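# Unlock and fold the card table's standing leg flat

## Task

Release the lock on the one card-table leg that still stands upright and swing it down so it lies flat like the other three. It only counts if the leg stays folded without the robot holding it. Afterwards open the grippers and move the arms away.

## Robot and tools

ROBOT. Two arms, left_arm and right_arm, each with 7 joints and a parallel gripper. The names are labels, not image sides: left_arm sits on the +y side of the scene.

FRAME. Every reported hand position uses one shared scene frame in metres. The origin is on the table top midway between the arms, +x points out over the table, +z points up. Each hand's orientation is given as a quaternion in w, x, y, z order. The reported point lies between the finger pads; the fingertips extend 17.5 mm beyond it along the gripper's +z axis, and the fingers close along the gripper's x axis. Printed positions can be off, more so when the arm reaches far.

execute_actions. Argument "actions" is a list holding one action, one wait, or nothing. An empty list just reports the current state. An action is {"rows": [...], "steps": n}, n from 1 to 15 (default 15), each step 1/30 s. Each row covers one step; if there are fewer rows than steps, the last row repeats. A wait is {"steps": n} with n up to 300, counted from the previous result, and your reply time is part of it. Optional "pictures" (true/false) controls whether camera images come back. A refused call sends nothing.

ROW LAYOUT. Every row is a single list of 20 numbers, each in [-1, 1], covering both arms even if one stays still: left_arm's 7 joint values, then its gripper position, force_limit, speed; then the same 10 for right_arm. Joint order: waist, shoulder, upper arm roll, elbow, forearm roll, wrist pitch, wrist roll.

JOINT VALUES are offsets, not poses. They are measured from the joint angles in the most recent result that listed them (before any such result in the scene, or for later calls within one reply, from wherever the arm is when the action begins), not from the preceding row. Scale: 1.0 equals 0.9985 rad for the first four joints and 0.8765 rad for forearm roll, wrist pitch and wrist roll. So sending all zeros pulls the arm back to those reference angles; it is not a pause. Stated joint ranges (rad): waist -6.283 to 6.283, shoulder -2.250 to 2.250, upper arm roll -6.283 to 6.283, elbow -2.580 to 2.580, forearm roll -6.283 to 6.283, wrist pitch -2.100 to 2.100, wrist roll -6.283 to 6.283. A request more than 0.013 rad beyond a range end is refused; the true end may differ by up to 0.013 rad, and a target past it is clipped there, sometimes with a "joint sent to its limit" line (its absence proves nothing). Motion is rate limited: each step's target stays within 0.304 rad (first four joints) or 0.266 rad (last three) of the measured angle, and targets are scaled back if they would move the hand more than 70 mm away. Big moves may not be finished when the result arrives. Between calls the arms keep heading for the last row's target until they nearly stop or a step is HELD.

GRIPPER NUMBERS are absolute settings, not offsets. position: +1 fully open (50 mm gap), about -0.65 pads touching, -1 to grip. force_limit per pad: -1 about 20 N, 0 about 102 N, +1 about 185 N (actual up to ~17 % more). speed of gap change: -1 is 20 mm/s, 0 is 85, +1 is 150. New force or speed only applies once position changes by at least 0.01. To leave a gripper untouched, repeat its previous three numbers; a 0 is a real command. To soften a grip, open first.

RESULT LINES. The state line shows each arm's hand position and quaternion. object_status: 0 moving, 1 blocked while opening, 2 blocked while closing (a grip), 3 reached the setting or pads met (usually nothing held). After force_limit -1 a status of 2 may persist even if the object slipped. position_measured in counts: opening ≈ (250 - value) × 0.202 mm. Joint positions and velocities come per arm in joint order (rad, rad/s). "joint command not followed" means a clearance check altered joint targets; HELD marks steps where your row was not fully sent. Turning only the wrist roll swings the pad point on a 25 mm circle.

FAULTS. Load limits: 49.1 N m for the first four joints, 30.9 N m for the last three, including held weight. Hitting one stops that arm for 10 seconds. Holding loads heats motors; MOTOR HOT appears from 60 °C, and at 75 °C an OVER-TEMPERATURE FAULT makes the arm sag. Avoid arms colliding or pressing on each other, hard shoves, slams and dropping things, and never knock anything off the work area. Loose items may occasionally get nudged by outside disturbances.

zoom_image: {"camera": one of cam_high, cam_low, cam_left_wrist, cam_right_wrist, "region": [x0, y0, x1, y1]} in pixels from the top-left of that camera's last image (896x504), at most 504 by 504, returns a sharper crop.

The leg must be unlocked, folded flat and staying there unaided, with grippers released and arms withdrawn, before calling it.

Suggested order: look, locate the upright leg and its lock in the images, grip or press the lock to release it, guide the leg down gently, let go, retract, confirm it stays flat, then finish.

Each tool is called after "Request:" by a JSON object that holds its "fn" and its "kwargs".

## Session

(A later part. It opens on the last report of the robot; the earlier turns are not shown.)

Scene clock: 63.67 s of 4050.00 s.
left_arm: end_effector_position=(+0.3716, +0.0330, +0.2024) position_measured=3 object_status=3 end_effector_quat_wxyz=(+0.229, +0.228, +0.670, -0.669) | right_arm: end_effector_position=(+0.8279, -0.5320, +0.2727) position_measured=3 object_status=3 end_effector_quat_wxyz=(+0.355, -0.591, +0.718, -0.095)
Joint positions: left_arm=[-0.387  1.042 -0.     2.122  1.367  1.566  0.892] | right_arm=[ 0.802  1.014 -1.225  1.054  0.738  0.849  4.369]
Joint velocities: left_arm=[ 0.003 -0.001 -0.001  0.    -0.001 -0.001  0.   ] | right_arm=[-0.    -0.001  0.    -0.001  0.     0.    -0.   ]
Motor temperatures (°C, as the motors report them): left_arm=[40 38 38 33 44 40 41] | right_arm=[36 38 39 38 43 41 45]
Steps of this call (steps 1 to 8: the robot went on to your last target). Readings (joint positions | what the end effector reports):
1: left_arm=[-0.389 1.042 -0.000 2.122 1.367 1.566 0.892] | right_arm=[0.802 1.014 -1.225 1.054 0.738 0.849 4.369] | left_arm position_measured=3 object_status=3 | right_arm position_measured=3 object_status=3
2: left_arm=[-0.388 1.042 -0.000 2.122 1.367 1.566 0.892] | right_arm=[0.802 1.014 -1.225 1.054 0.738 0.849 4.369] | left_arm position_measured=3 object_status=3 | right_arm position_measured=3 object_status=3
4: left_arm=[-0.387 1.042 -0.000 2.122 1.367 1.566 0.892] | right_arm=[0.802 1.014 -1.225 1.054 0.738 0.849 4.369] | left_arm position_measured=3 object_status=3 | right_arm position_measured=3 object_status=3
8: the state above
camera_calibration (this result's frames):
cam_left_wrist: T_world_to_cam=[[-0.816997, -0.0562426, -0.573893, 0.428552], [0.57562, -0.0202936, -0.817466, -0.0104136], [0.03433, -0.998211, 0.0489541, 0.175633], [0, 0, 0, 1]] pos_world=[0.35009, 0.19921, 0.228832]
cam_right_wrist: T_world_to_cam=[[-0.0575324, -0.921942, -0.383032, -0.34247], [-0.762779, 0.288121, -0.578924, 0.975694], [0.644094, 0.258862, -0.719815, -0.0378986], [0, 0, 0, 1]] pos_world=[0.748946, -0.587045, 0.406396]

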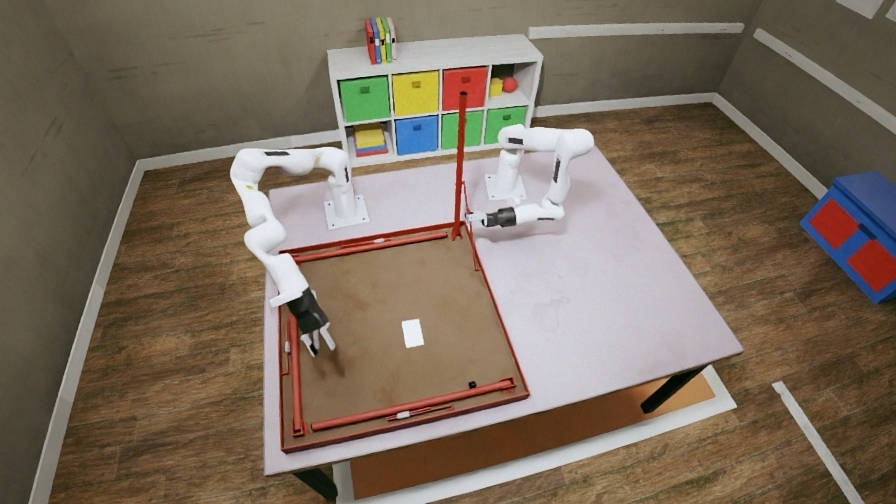

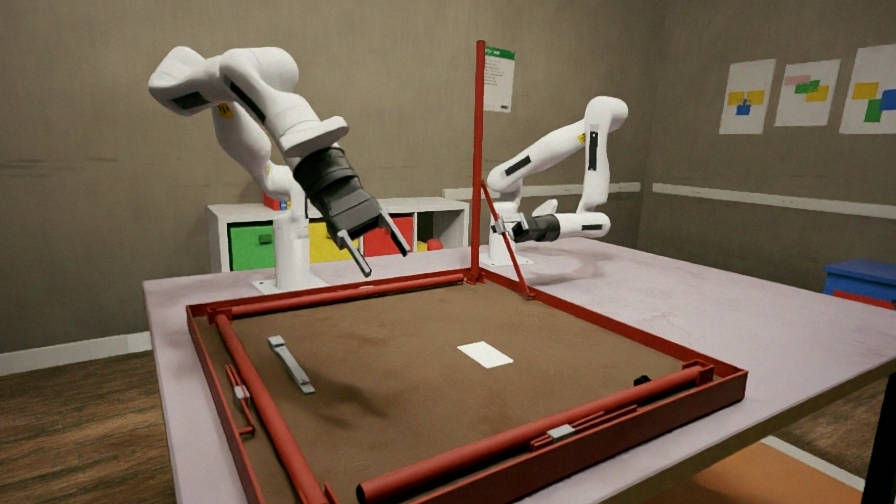

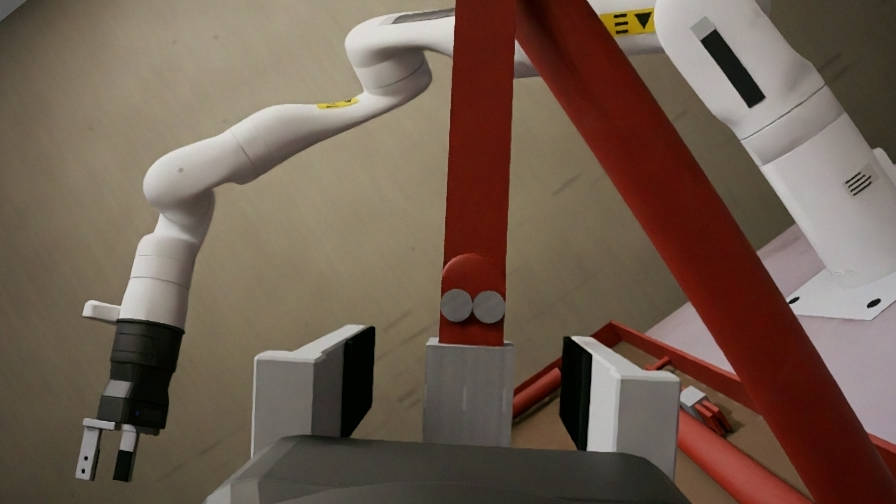

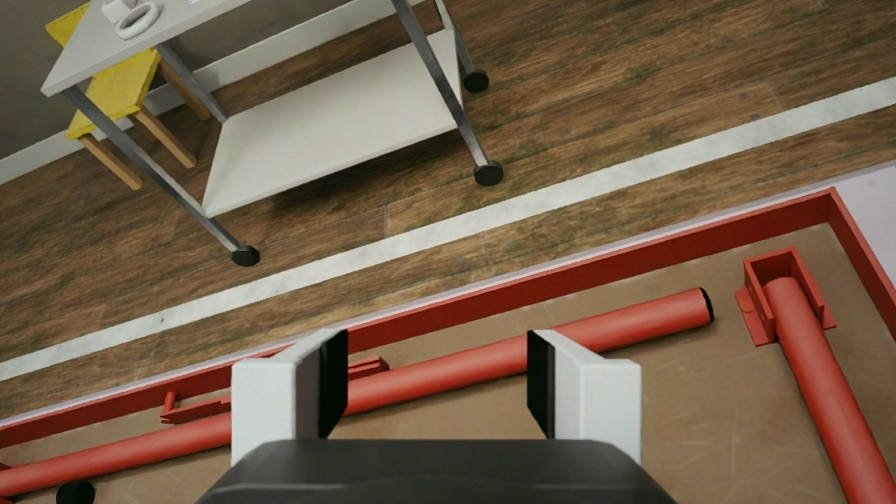

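Request:
{"fn": "execute_actions", "kwargs": {"actions": [{"rows":[[0,0,0,0,0,0,0,-1,-0.5,0.3,0,0,0,0,0,0,0,1,-0.5,0.5]]}], "pictures": false}}

Request:
{"fn": "execute_actions", "kwargs": {"actions": [{"rows":[[0.011,0.073,0,-0.096,0.013,0.005,0.026,-1,-0.5,0.3,0,0,0,0,0,0,0,1,-0.5,0.5]]}]}}

Scene clock: 67.27 s of 4050.00 s.
left_arm: end_effector_position=(+0.3714, +0.0330, +0.2023) position_measured=146 object_status=2 end_effector_quat_wxyz=(+0.228, +0.228, +0.670, -0.669) | right_arm: end_effector_position=(+0.8279, -0.5320, +0.2727) position_measured=3 object_status=3 end_effector_quat_wxyz=(+0.355, -0.591, +0.718, -0.095)
Joint positions: left_arm=[-0.387  1.042 -0.     2.122  1.367  1.566  0.892] | right_arm=[ 0.802  1.014 -1.225  1.054  0.738  0.849  4.369]
Joint velocities: left_arm=[-0.001  0.     0.001  0.001  0.002 -0.     0.   ] | right_arm=[-0.002  0.001  0.     0.     0.    -0.     0.   ]
Motor temperatures (°C, as the motors report them): left_arm=[40 38 38 33 44 41 41] | right_arm=[36 38 39 38 43 41 45]
Steps of this call (steps 1 to 15: the robot went on to your last target; steps 16 to 90: nothing new was sent; then 0.10 s passed at rest; steps 91 to 105: all 15 steps of this action). Readings (joint positions | what the end effector reports):
91: left_arm=[-0.386 1.042 -0.000 2.122 1.367 1.566 0.892] | right_arm=[0.802 1.014 -1.225 1.054 0.738 0.849 4.369] | left_arm position_measured=15 object_status=0 | right_arm position_measured=3 object_status=3
92: left_arm=[-0.387 1.042 -0.000 2.122 1.367 1.566 0.892] | right_arm=[0.802 1.014 -1.225 1.054 0.738 0.849 4.369] | left_arm position_measured=32 object_status=0 | right_arm position_measured=3 object_status=3
94: left_arm=[-0.387 1.042 -0.000 2.122 1.367 1.566 0.892] | right_arm=[0.802 1.014 -1.225 1.054 0.738 0.849 4.369] | left_arm position_measured=67 object_status=0 | right_arm position_measured=3 object_status=3
98: left_arm=[-0.387 1.042 -0.000 2.122 1.367 1.566 0.892] | right_arm=[0.802 1.014 -1.225 1.054 0.738 0.849 4.369] | left_arm position_measured=136 object_status=0 | right_arm position_measured=3 object_status=3
105: the state above

Scene clock: 67.77 s of 4050.00 s.
left_arm: end_effector_position=(+0.3927, +0.0329, +0.1754) position_measured=146 object_status=2 end_effector_quat_wxyz=(+0.227, +0.228, +0.670, -0.669) | right_arm: end_effector_position=(+0.8279, -0.5320, +0.2727) position_measured=3 object_status=3 end_effector_quat_wxyz=(+0.355, -0.591, +0.718, -0.095)
Joint positions: left_arm=[-0.375  1.115 -0.     2.027  1.377  1.57   0.915] | right_arm=[ 0.802  1.014 -1.225  1.054  0.738  0.849  4.369]
Joint velocities: left_arm=[-0.     0.006  0.    -0.003  0.001  0.    -0.001] | right_arm=[-0.001  0.002 -0.001  0.     0.     0.     0.   ]
Motor temperatures (°C, as the motors report them): left_arm=[40 38 38 33 44 41 41] | right_arm=[36 38 39 38 43 41 45]
Steps of this call (steps 1 to 15: all 15 steps of this action). Readings (joint positions | what the end effector reports):
1: left_arm=[-0.386 1.043 -0.000 2.121 1.367 1.566 0.892] | right_arm=[0.802 1.014 -1.225 1.054 0.738 0.849 4.369] | left_arm position_measured=146 object_status=2 | right_arm position_measured=3 object_status=3
2: left_arm=[-0.386 1.048 -0.000 2.116 1.367 1.567 0.893] | right_arm=[0.802 1.014 -1.225 1.054 0.738 0.849 4.369] | left_arm position_measured=146 object_status=2 | right_arm position_measured=3 object_status=3
4: left_arm=[-0.382 1.071 0.000 2.088 1.370 1.569 0.899] | right_arm=[0.802 1.014 -1.225 1.054 0.738 0.849 4.369] | left_arm position_measured=146 object_status=2 | right_arm position_measured=3 object_status=3
8: left_arm=[-0.376 1.110 -0.000 2.031 1.378 1.569 0.914] | right_arm=[0.802 1.014 -1.225 1.054 0.738 0.849 4.369] | left_arm position_measured=146 object_status=2 | right_arm position_measured=3 object_status=3
15: the state above
camera_calibration (this result's frames):
cam_left_wrist: T_world_to_cam=[[-0.818052, -0.0550475, -0.572503, 0.430373], [0.574199, -0.021143, -0.818443, -0.0438635], [0.0329488, -0.99826, 0.0489043, 0.176749], [0, 0, 0, 1]] pos_world=[0.37143, 0.199205, 0.201846]
cam_right_wrist: T_world_to_cam=[[-0.0575355, -0.92194, -0.383035, -0.342468], [-0.762776, 0.288127, -0.578927, 0.975697], [0.644099, 0.258861, -0.719811, -0.0379048], [0, 0, 0, 1]] pos_world=[0.748948, -0.587047, 0.406395]

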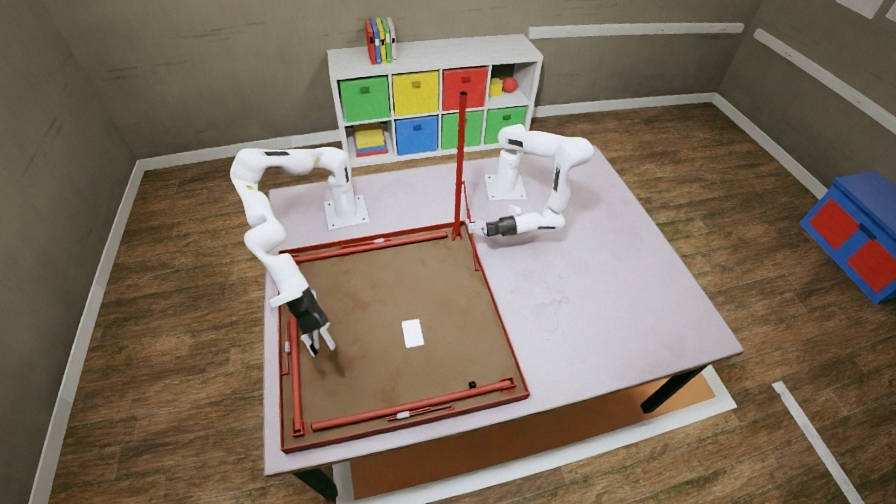

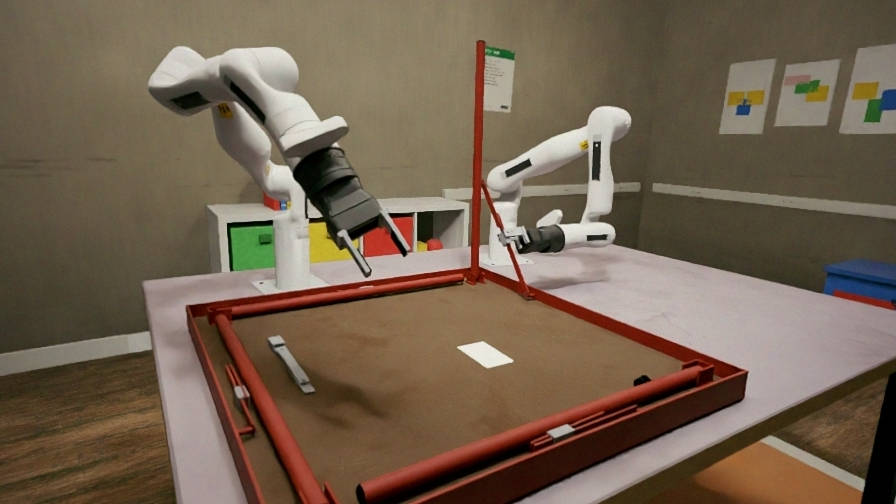

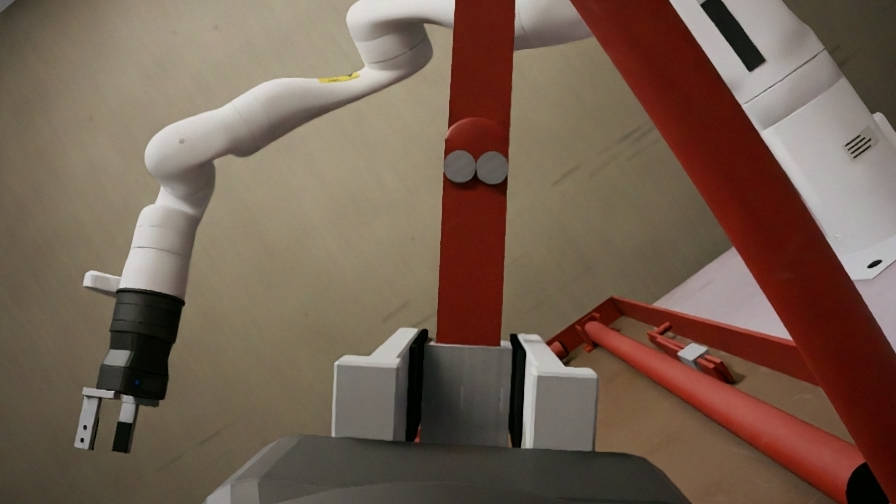

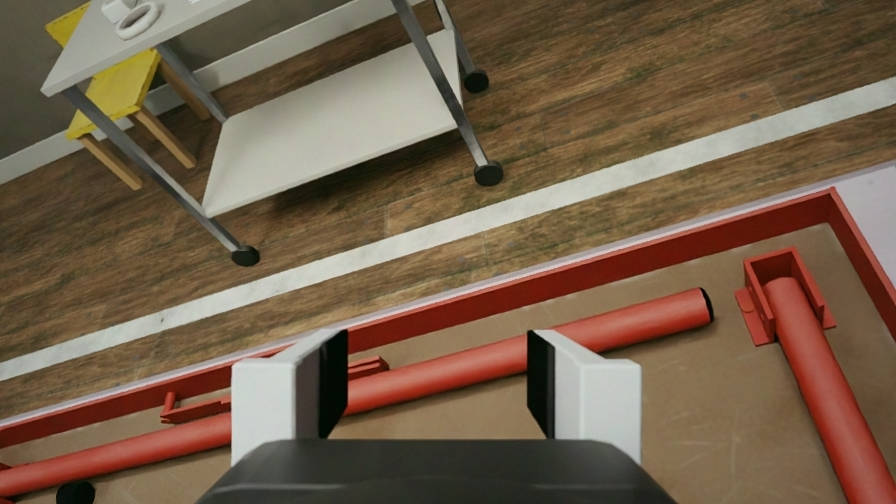

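It slides. Continuing down the brace.

Request:
{"fn": "execute_actions", "kwargs": {"actions": [{"rows":[[0.010,0.074,0,-0.102,0.014,0.007,0.03,-1,-0.5,0.3,0,0,0,0,0,0,0,1,-0.5,0.5]]}]}}

Request:
{"fn": "zoom_image", "kwargs": {"camera": "cam_low", "region": [450, 170, 580, 310]}}

Scene clock: 69.43 s of 4050.00 s.
left_arm: end_effector_position=(+0.4144, +0.0329, +0.1472) position_measured=146 object_status=2 end_effector_quat_wxyz=(+0.228, +0.228, +0.670, -0.669) | right_arm: end_effector_position=(+0.8279, -0.5320, +0.2727) position_measured=3 object_status=3 end_effector_quat_wxyz=(+0.355, -0.591, +0.718, -0.095)
Joint positions: left_arm=[-0.364  1.189 -0.     1.926  1.389  1.575  0.941] | right_arm=[ 0.802  1.014 -1.225  1.054  0.738  0.849  4.369]
Joint velocities: left_arm=[ 0.001  0.006  0.001 -0.003  0.002  0.001 -0.001] | right_arm=[-0.001 -0.001  0.    -0.    -0.     0.    -0.   ]
Motor temperatures (°C, as the motors report them): left_arm=[40 38 38 33 44 41 41] | right_arm=[36 38 39 38 43 41 45]
Steps of this call (steps 1 to 15: the robot went on to your last target; steps 16 to 35: nothing new was sent; steps 36 to 50: all 15 steps of this action). Readings (joint positions | what the end effector reports):
36: left_arm=[-0.375 1.116 0.000 2.026 1.377 1.570 0.915] | right_arm=[0.802 1.014 -1.225 1.054 0.738 0.849 4.369] | left_arm position_measured=146 object_status=2 | right_arm position_measured=3 object_status=3
37: left_arm=[-0.374 1.121 0.000 2.021 1.378 1.571 0.916] | right_arm=[0.802 1.014 -1.225 1.054 0.738 0.849 4.369] | left_arm position_measured=146 object_status=2 | right_arm position_measured=3 object_status=3
39: left_arm=[-0.371 1.143 0.000 1.993 1.381 1.573 0.923] | right_arm=[0.802 1.014 -1.225 1.054 0.738 0.849 4.369] | left_arm position_measured=146 object_status=2 | right_arm position_measured=3 object_status=3
43: left_arm=[-0.365 1.184 -0.000 1.931 1.389 1.574 0.940] | right_arm=[0.802 1.014 -1.225 1.054 0.738 0.849 4.369] | left_arm position_measured=146 object_status=2 | right_arm position_measured=3 object_status=3
50: the state above
camera_calibration (this result's frames):
cam_left_wrist: T_world_to_cam=[[-0.817901, -0.0561269, -0.572615, 0.431956], [0.574351, -0.0207619, -0.818346, -0.0795043], [0.0340426, -0.998208, 0.0492178, 0.176851], [0, 0, 0, 1]] pos_world=[0.39294, 0.199128, 0.173578]
cam_right_wrist: T_world_to_cam=[[-0.0575374, -0.921939, -0.383037, -0.342466], [-0.762774, 0.28813, -0.578928, 0.975698], [0.644101, 0.25886, -0.719809, -0.037908], [0, 0, 0, 1]] pos_world=[0.748949, -0.587049, 0.406395]

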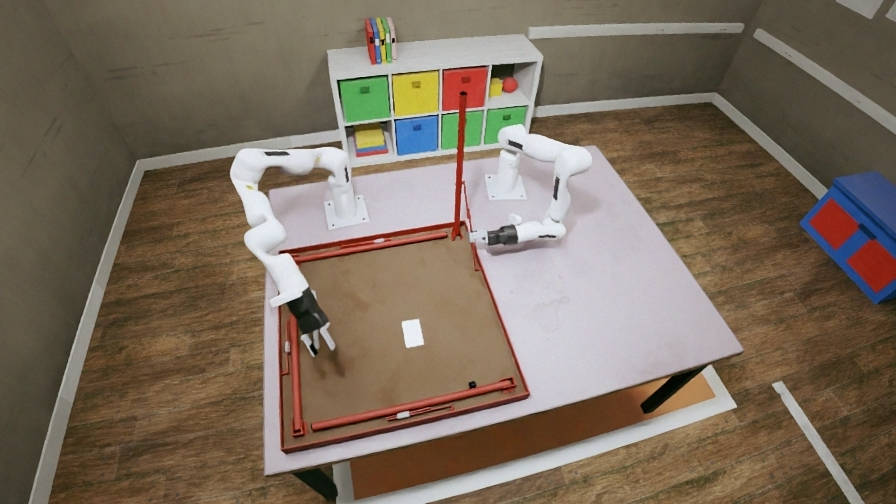

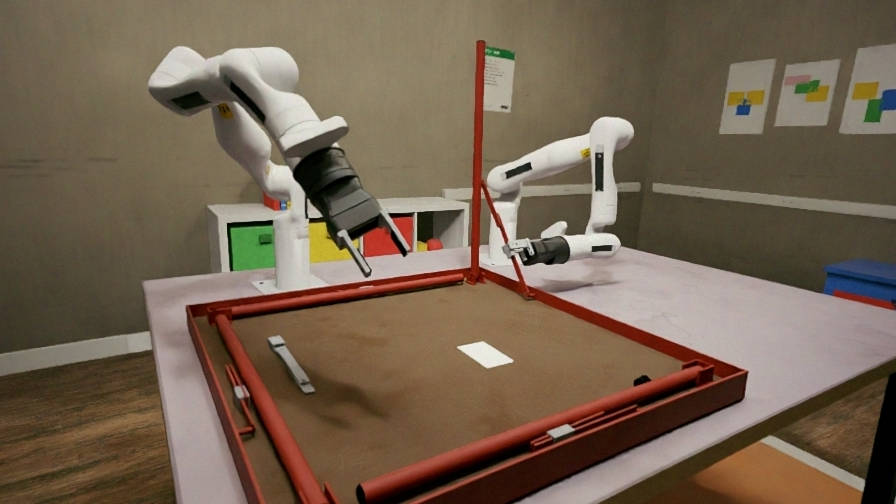

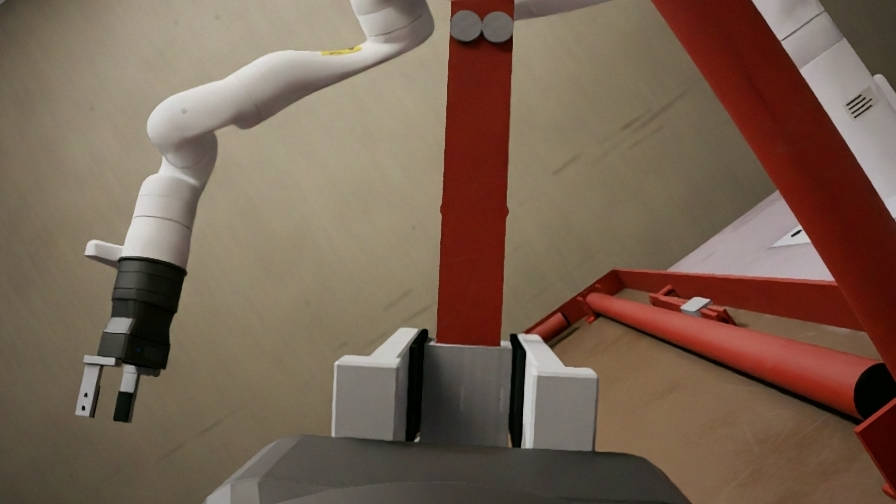

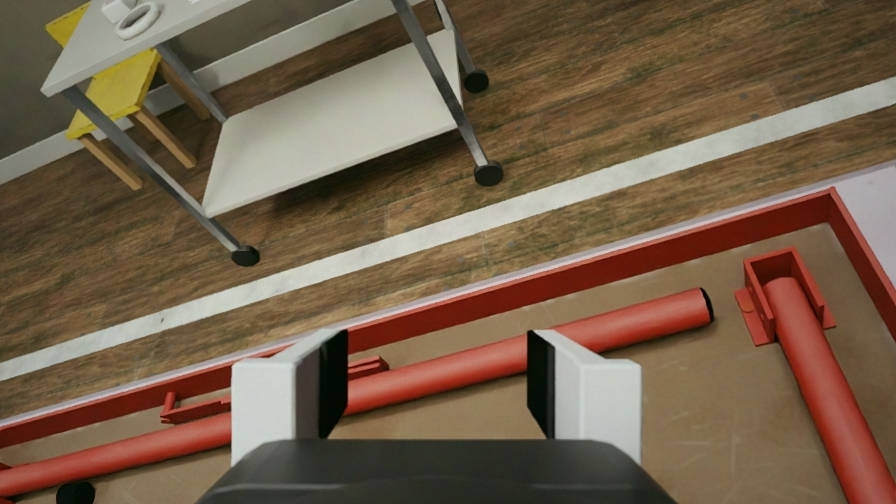

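Region (450, 170, 580, 310) of cam_low's 896x504 image, scaled by 3.600, with more detail than that image has; it fills the left 468 columns of this view, and the rest is white.

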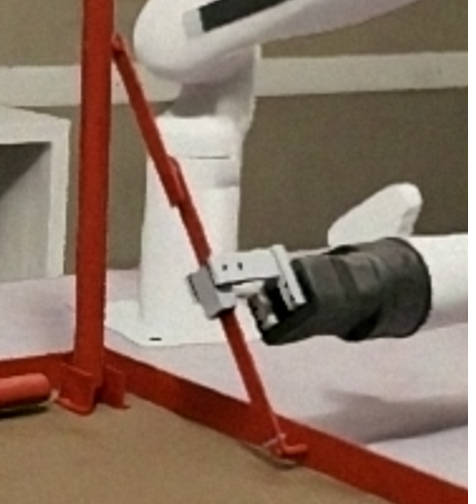

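Request:
{"fn": "execute_actions", "kwargs": {"actions": [{"rows":[[0.002,-0.005,0,-0.012,0.002,0.003,0.06,-1,-0.5,0.3,0,0,0,0,0,0,0,1,-0.5,0.5],[0.002,-0.005,0,-0.012,0.002,0.003,0.06,-1,-0.5,0.3,0,0,0,0,0,0,0,1,-0.5,0.5],[0.003,-0.01,0,-0.023,0.005,0.006,0.125,-1,-0.5,0.3,0,0,0,0,0,0,0,1,-0.5,0.5],[0.003,-0.01,0,-0.023,0.005,0.006,0.125,-1,-0.5,0.3,0,0,0,0,0,0,0,1,-0.5,0.5],[0.005,-0.015,0,-0.034,0.007,0.009,0.19,-1,-0.5,0.3,0,0,0,0,0,0,0,1,-0.5,0.5],[0.005,-0.015,0,-0.034,0.007,0.009,0.19,-1,-0.5,0.3,0,0,0,0,0,0,0,1,-0.5,0.5],[0.006,-0.02,0,-0.045,0.009,0.012,0.25,-1,-0.5,0.3,0,0,0,0,0,0,0,1,-0.5,0.5],[0.006,-0.02,0,-0.045,0.009,0.012,0.25,-1,-0.5,0.3,0,0,0,0,0,0,0,1,-0.5,0.5],[0.008,-0.024,0,-0.055,0.012,0.015,0.313,-1,-0.5,0.3,0,0,0,0,0,0,0,1,-0.5,0.5]]}]}}

Scene clock: 82.57 s of 4050.00 s.
left_arm: end_effector_position=(+0.4388, +0.0329, +0.1599) position_measured=146 object_status=2 end_effector_quat_wxyz=(+0.160, +0.160, +0.689, -0.688) | right_arm: end_effector_position=(+0.8279, -0.5320, +0.2727) position_measured=3 object_status=3 end_effector_quat_wxyz=(+0.355, -0.591, +0.718, -0.095)
Joint positions: left_arm=[-0.356  1.166 -0.     1.872  1.398  1.588  1.216] | right_arm=[ 0.802  1.014 -1.225  1.054  0.738  0.849  4.369]
Joint velocities: left_arm=[ 0.001 -0.004 -0.002 -0.003 -0.001  0.001  0.003] | right_arm=[-0.    -0.     0.001 -0.    -0.     0.     0.001]
Motor temperatures (°C, as the motors report them): left_arm=[40 38 38 33 44 41 41] | right_arm=[36 39 39 38 43 41 45]
Steps of this call (steps 1 to 15: the robot went on to your last target; steps 16 to 90: nothing new was sent; then 9.63 s passed at rest; steps 91 to 105: all 15 steps of this action). Readings (joint positions | what the end effector reports):
91: left_arm=[-0.364 1.189 -0.000 1.925 1.389 1.576 0.943] | right_arm=[0.802 1.014 -1.225 1.054 0.738 0.849 4.369] | left_arm position_measured=146 object_status=2 | right_arm position_measured=3 object_status=3
92: left_arm=[-0.364 1.188 -0.000 1.923 1.389 1.576 0.951] | right_arm=[0.802 1.014 -1.225 1.054 0.738 0.849 4.369] | left_arm position_measured=146 object_status=2 | right_arm position_measured=3 object_status=3
94: left_arm=[-0.362 1.183 -0.001 1.914 1.390 1.578 0.998] | right_arm=[0.802 1.014 -1.225 1.054 0.738 0.849 4.369] | left_arm position_measured=146 object_status=2 | right_arm position_measured=3 object_status=3
98: left_arm=[-0.359 1.174 -0.000 1.892 1.394 1.583 1.111] | right_arm=[0.802 1.014 -1.225 1.054 0.738 0.849 4.369] | left_arm position_measured=146 object_status=2 | right_arm position_measured=3 object_status=3
105: the state above
camera_calibration (this result's frames):
cam_left_wrist: T_world_to_cam=[[-0.915337, -0.0558161, -0.398801, 0.4742], [0.400393, -0.0205714, -0.916112, 0.0088156], [0.0429299, -0.998229, 0.0411782, 0.172774], [0, 0, 0, 1]] pos_world=[0.423106, 0.199118, 0.190073]
cam_right_wrist: T_world_to_cam=[[-0.0575388, -0.921939, -0.383039, -0.342465], [-0.762772, 0.288133, -0.578929, 0.9757], [0.644103, 0.25886, -0.719807, -0.037911], [0, 0, 0, 1]] pos_world=[0.748949, -0.58705, 0.406395]

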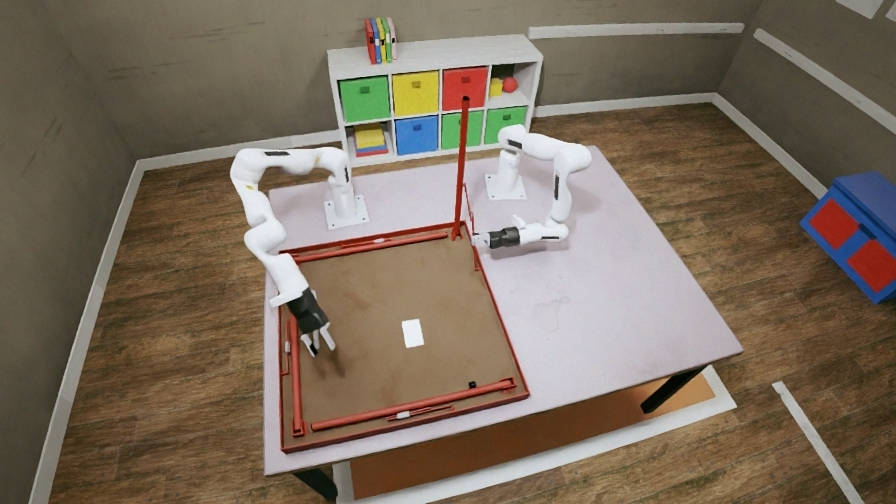

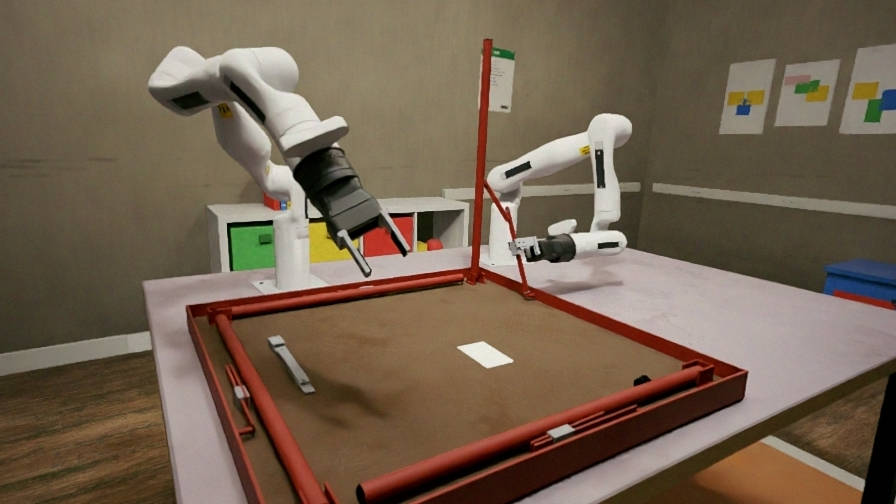

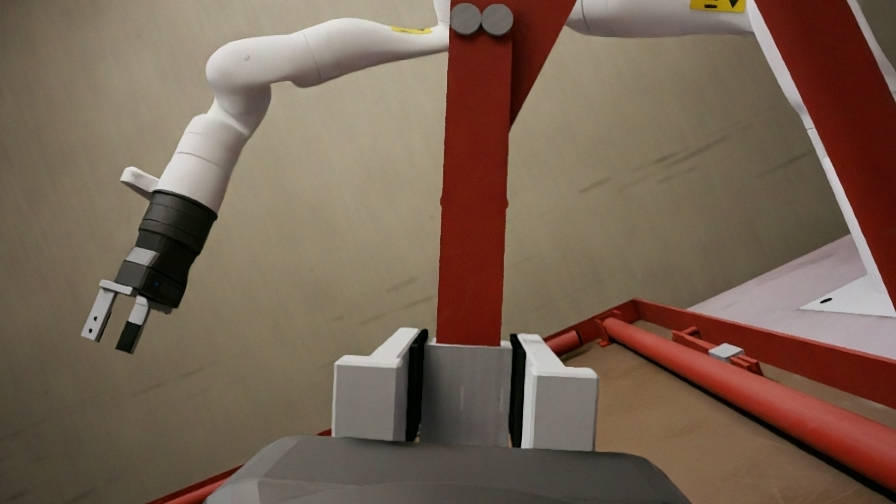

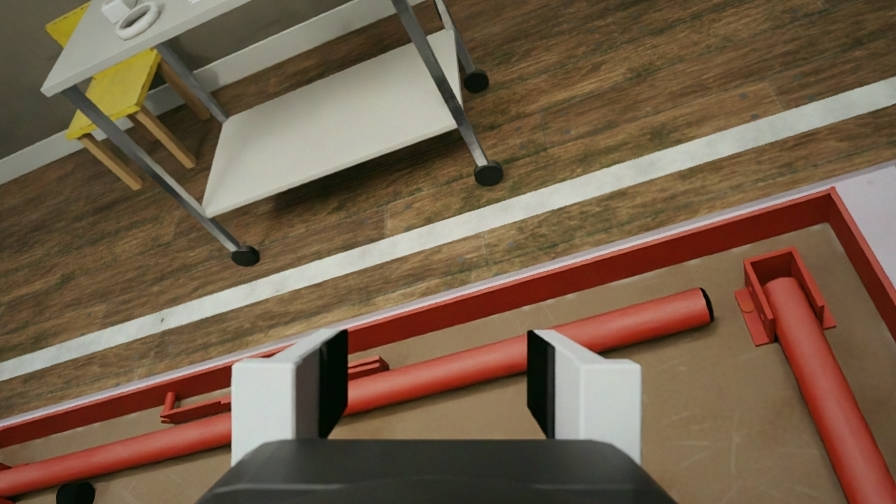

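Request:
{"fn": "execute_actions", "kwargs": {"actions": [{"rows":[[0.008,-0.019,0,-0.061,0.013,0.015,0.313,-1,-0.5,0.3,0,0,0,0,0,0,0,1,-0.5,0.5],[0.008,-0.019,0,-0.061,0.013,0.015,0.313,-1,-0.5,0.3,0,0,0,0,0,0,0,1,-0.5,0.5],[0.008,-0.019,0,-0.061,0.013,0.015,0.313,-1,-0.5,0.3,0,0,0,0,0,0,0,1,-0.5,0.5],[0.008,-0.019,0,-0.061,0.013,0.015,0.313,-1,-0.5,0.3,0,0,0,0,0,0,0,1,-0.5,0.5],[0.008,-0.019,0,-0.061,0.013,0.015,0.313,-1,-0.5,0.3,0,0,0,0,0,0,0,1,-0.5,0.5],[0.008,-0.019,0,-0.061,0.013,0.015,0.313,-1,-0.5,0.3,0,0,0,0,0,0,0,1,-0.5,0.5],[0.016,-0.015,0,-0.13,0.024,0.024,0.585,-1,-0.5,0.3,0,0,0,0,0,0,0,1,-0.5,0.5],[0.016,-0.015,0,-0.13,0.024,0.024,0.585,-1,-0.5,0.3,0,0,0,0,0,0,0,1,-0.5,0.5],[0.016,-0.015,0,-0.13,0.024,0.024,0.585,-1,-0.5,0.3,0,0,0,0,0,0,0,1,-0.5,0.5],[0.016,-0.015,0,-0.13,0.024,0.024,0.585,-1,-0.5,0.3,0,0,0,0,0,0,0,1,-0.5,0.5],[0.016,-0.015,0,-0.13,0.024,0.024,0.585,-1,-0.5,0.3,0,0,0,0,0,0,0,1,-0.5,0.5],[0.016,-0.015,0,-0.13,0.024,0.024,0.585,-1,-0.5,0.3,0,0,0,0,0,0,0,1,-0.5,0.5],[0.0245,-0.003,0,-0.203,0.035,0.032,0.855,-1,-0.5,0.3,0,0,0,0,0,0,0,1,-0.5,0.5]]}], "pictures": false}}

Request:
{"fn": "execute_actions", "kwargs": {"actions": [{"steps":15}]}}

Scene clock: 91.67 s of 4050.00 s.
left_arm: end_effector_position=(+0.4890, +0.0327, +0.1738) position_measured=146 object_status=2 end_effector_quat_wxyz=(+0.031, +0.033, +0.707, -0.706) | right_arm: end_effector_position=(+0.8279, -0.5320, +0.2727) position_measured=3 object_status=3 end_effector_quat_wxyz=(+0.355, -0.591, +0.718, -0.095)
Joint positions: left_arm=[-0.338  1.157 -0.002  1.739  1.415  1.61   1.723] | right_arm=[ 0.802  1.014 -1.225  1.054  0.738  0.849  4.369]
Joint velocities: left_arm=[ 0.04   0.043 -0.002 -0.4    0.051  0.05   1.22 ] | right_arm=[ 0.    -0.001  0.001 -0.    -0.     0.     0.   ]
Motor temperatures (°C, as the motors report them): left_arm=[40 38 38 33 44 41 41] | right_arm=[36 39 39 38 43 41 45]
Steps of this call (steps 1 to 15: the robot went on to your last target; steps 16 to 90: nothing new was sent; then 5.60 s passed at rest; steps 91 to 105: all 15 steps of this action). Readings (joint positions | what the end effector reports):
91: left_arm=[-0.355 1.166 -0.001 1.872 1.398 1.588 1.218] | right_arm=[0.802 1.014 -1.225 1.054 0.738 0.849 4.369] | left_arm position_measured=146 object_status=2 | right_arm position_measured=3 object_status=3
92: left_arm=[-0.355 1.165 -0.001 1.870 1.398 1.588 1.227] | right_arm=[0.802 1.014 -1.225 1.054 0.738 0.849 4.369] | left_arm position_measured=146 object_status=2 | right_arm position_measured=3 object_status=3
94: left_arm=[-0.353 1.162 -0.001 1.858 1.399 1.591 1.278] | right_arm=[0.802 1.014 -1.225 1.054 0.738 0.849 4.369] | left_arm position_measured=146 object_status=2 | right_arm position_measured=3 object_status=3
98: left_arm=[-0.348 1.155 -0.001 1.821 1.405 1.599 1.438] | right_arm=[0.802 1.014 -1.225 1.054 0.738 0.849 4.369] | left_arm position_measured=146 object_status=2 | right_arm position_measured=3 object_status=3
105: the state above

Scene clock: 92.17 s of 4050.00 s.
left_arm: end_effector_position=(+0.5137, +0.0327, +0.1760) position_measured=146 object_status=2 end_effector_quat_wxyz=(-0.034, -0.033, +0.706, -0.706) | right_arm: end_effector_position=(+0.8279, -0.5320, +0.2727) position_measured=3 object_status=3 end_effector_quat_wxyz=(+0.355, -0.591, +0.718, -0.095)
Joint positions: left_arm=[-0.332  1.165 -0.001  1.672  1.426  1.617  1.967] | right_arm=[ 0.802  1.014 -1.225  1.054  0.738  0.849  4.369]
Joint velocities: left_arm=[ 0.001  0.    -0.001 -0.     0.001 -0.    -0.   ] | right_arm=[ 0.001  0.    -0.001 -0.     0.     0.     0.   ]
Motor temperatures (°C, as the motors report them): left_arm=[40 38 38 33 44 41 41] | right_arm=[36 39 39 38 43 41 45]
Steps of this call (steps 1 to 15: the robot went on to your last target). Readings (joint positions | what the end effector reports):
1: left_arm=[-0.337 1.158 -0.002 1.727 1.417 1.612 1.763] | right_arm=[0.802 1.014 -1.225 1.054 0.738 0.849 4.369] | left_arm position_measured=146 object_status=2 | right_arm position_measured=3 object_status=3
2: left_arm=[-0.336 1.160 -0.002 1.716 1.419 1.613 1.804] | right_arm=[0.802 1.014 -1.225 1.054 0.738 0.849 4.369] | left_arm position_measured=146 object_status=2 | right_arm position_measured=3 object_status=3
4: left_arm=[-0.334 1.163 -0.002 1.695 1.422 1.615 1.885] | right_arm=[0.802 1.014 -1.225 1.054 0.738 0.849 4.369] | left_arm position_measured=146 object_status=2 | right_arm position_measured=3 object_status=3
8: left_arm=[-0.332 1.164 -0.001 1.673 1.427 1.617 1.967] | right_arm=[0.802 1.014 -1.225 1.054 0.738 0.849 4.369] | left_arm position_measured=146 object_status=2 | right_arm position_measured=3 object_status=3
15: the state above
camera_calibration (this result's frames):
cam_left_wrist: T_world_to_cam=[[-0.988625, -0.0547475, 0.140086, 0.491931], [-0.139108, -0.0213087, -0.990048, 0.28377], [0.0571877, -0.998273, 0.0134505, 0.166225], [0, 0, 0, 1]] pos_world=[0.516304, 0.198917, 0.209797]
cam_right_wrist: T_world_to_cam=[[-0.0575405, -0.921938, -0.38304, -0.342464], [-0.76277, 0.288136, -0.57893, 0.975701], [0.644105, 0.25886, -0.719805, -0.0379142], [0, 0, 0, 1]] pos_world=[0.74895, -0.587051, 0.406394]

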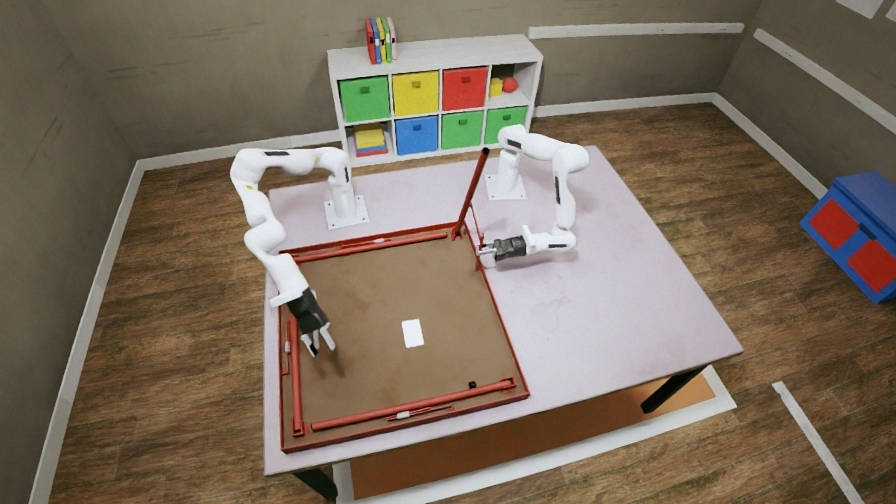

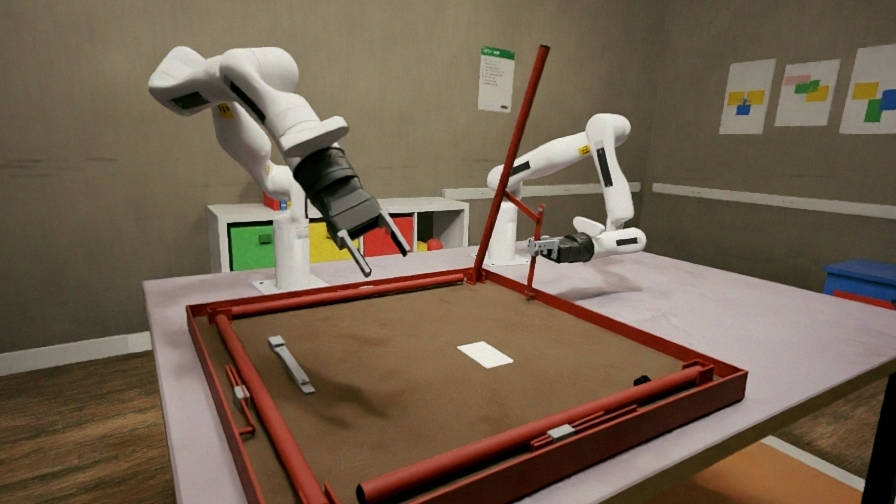

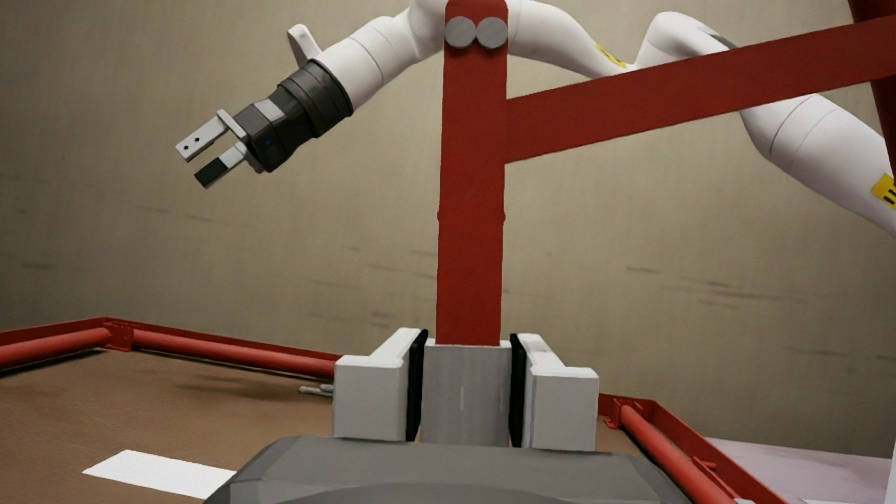

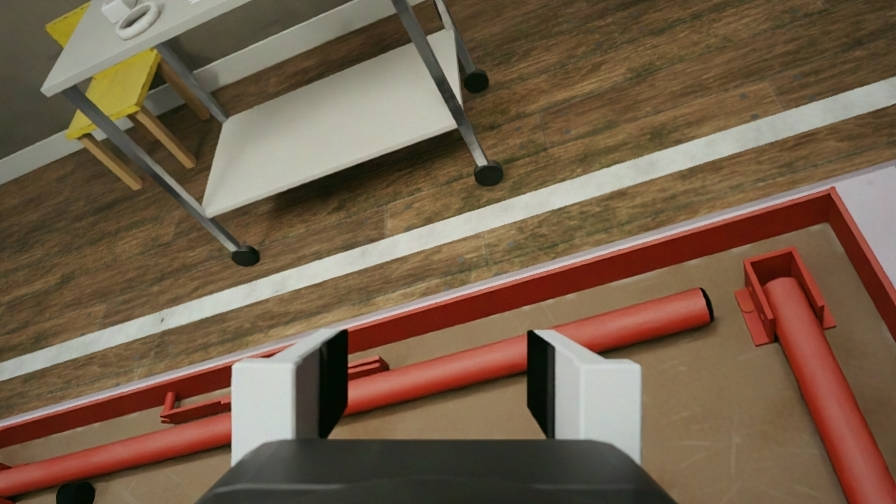

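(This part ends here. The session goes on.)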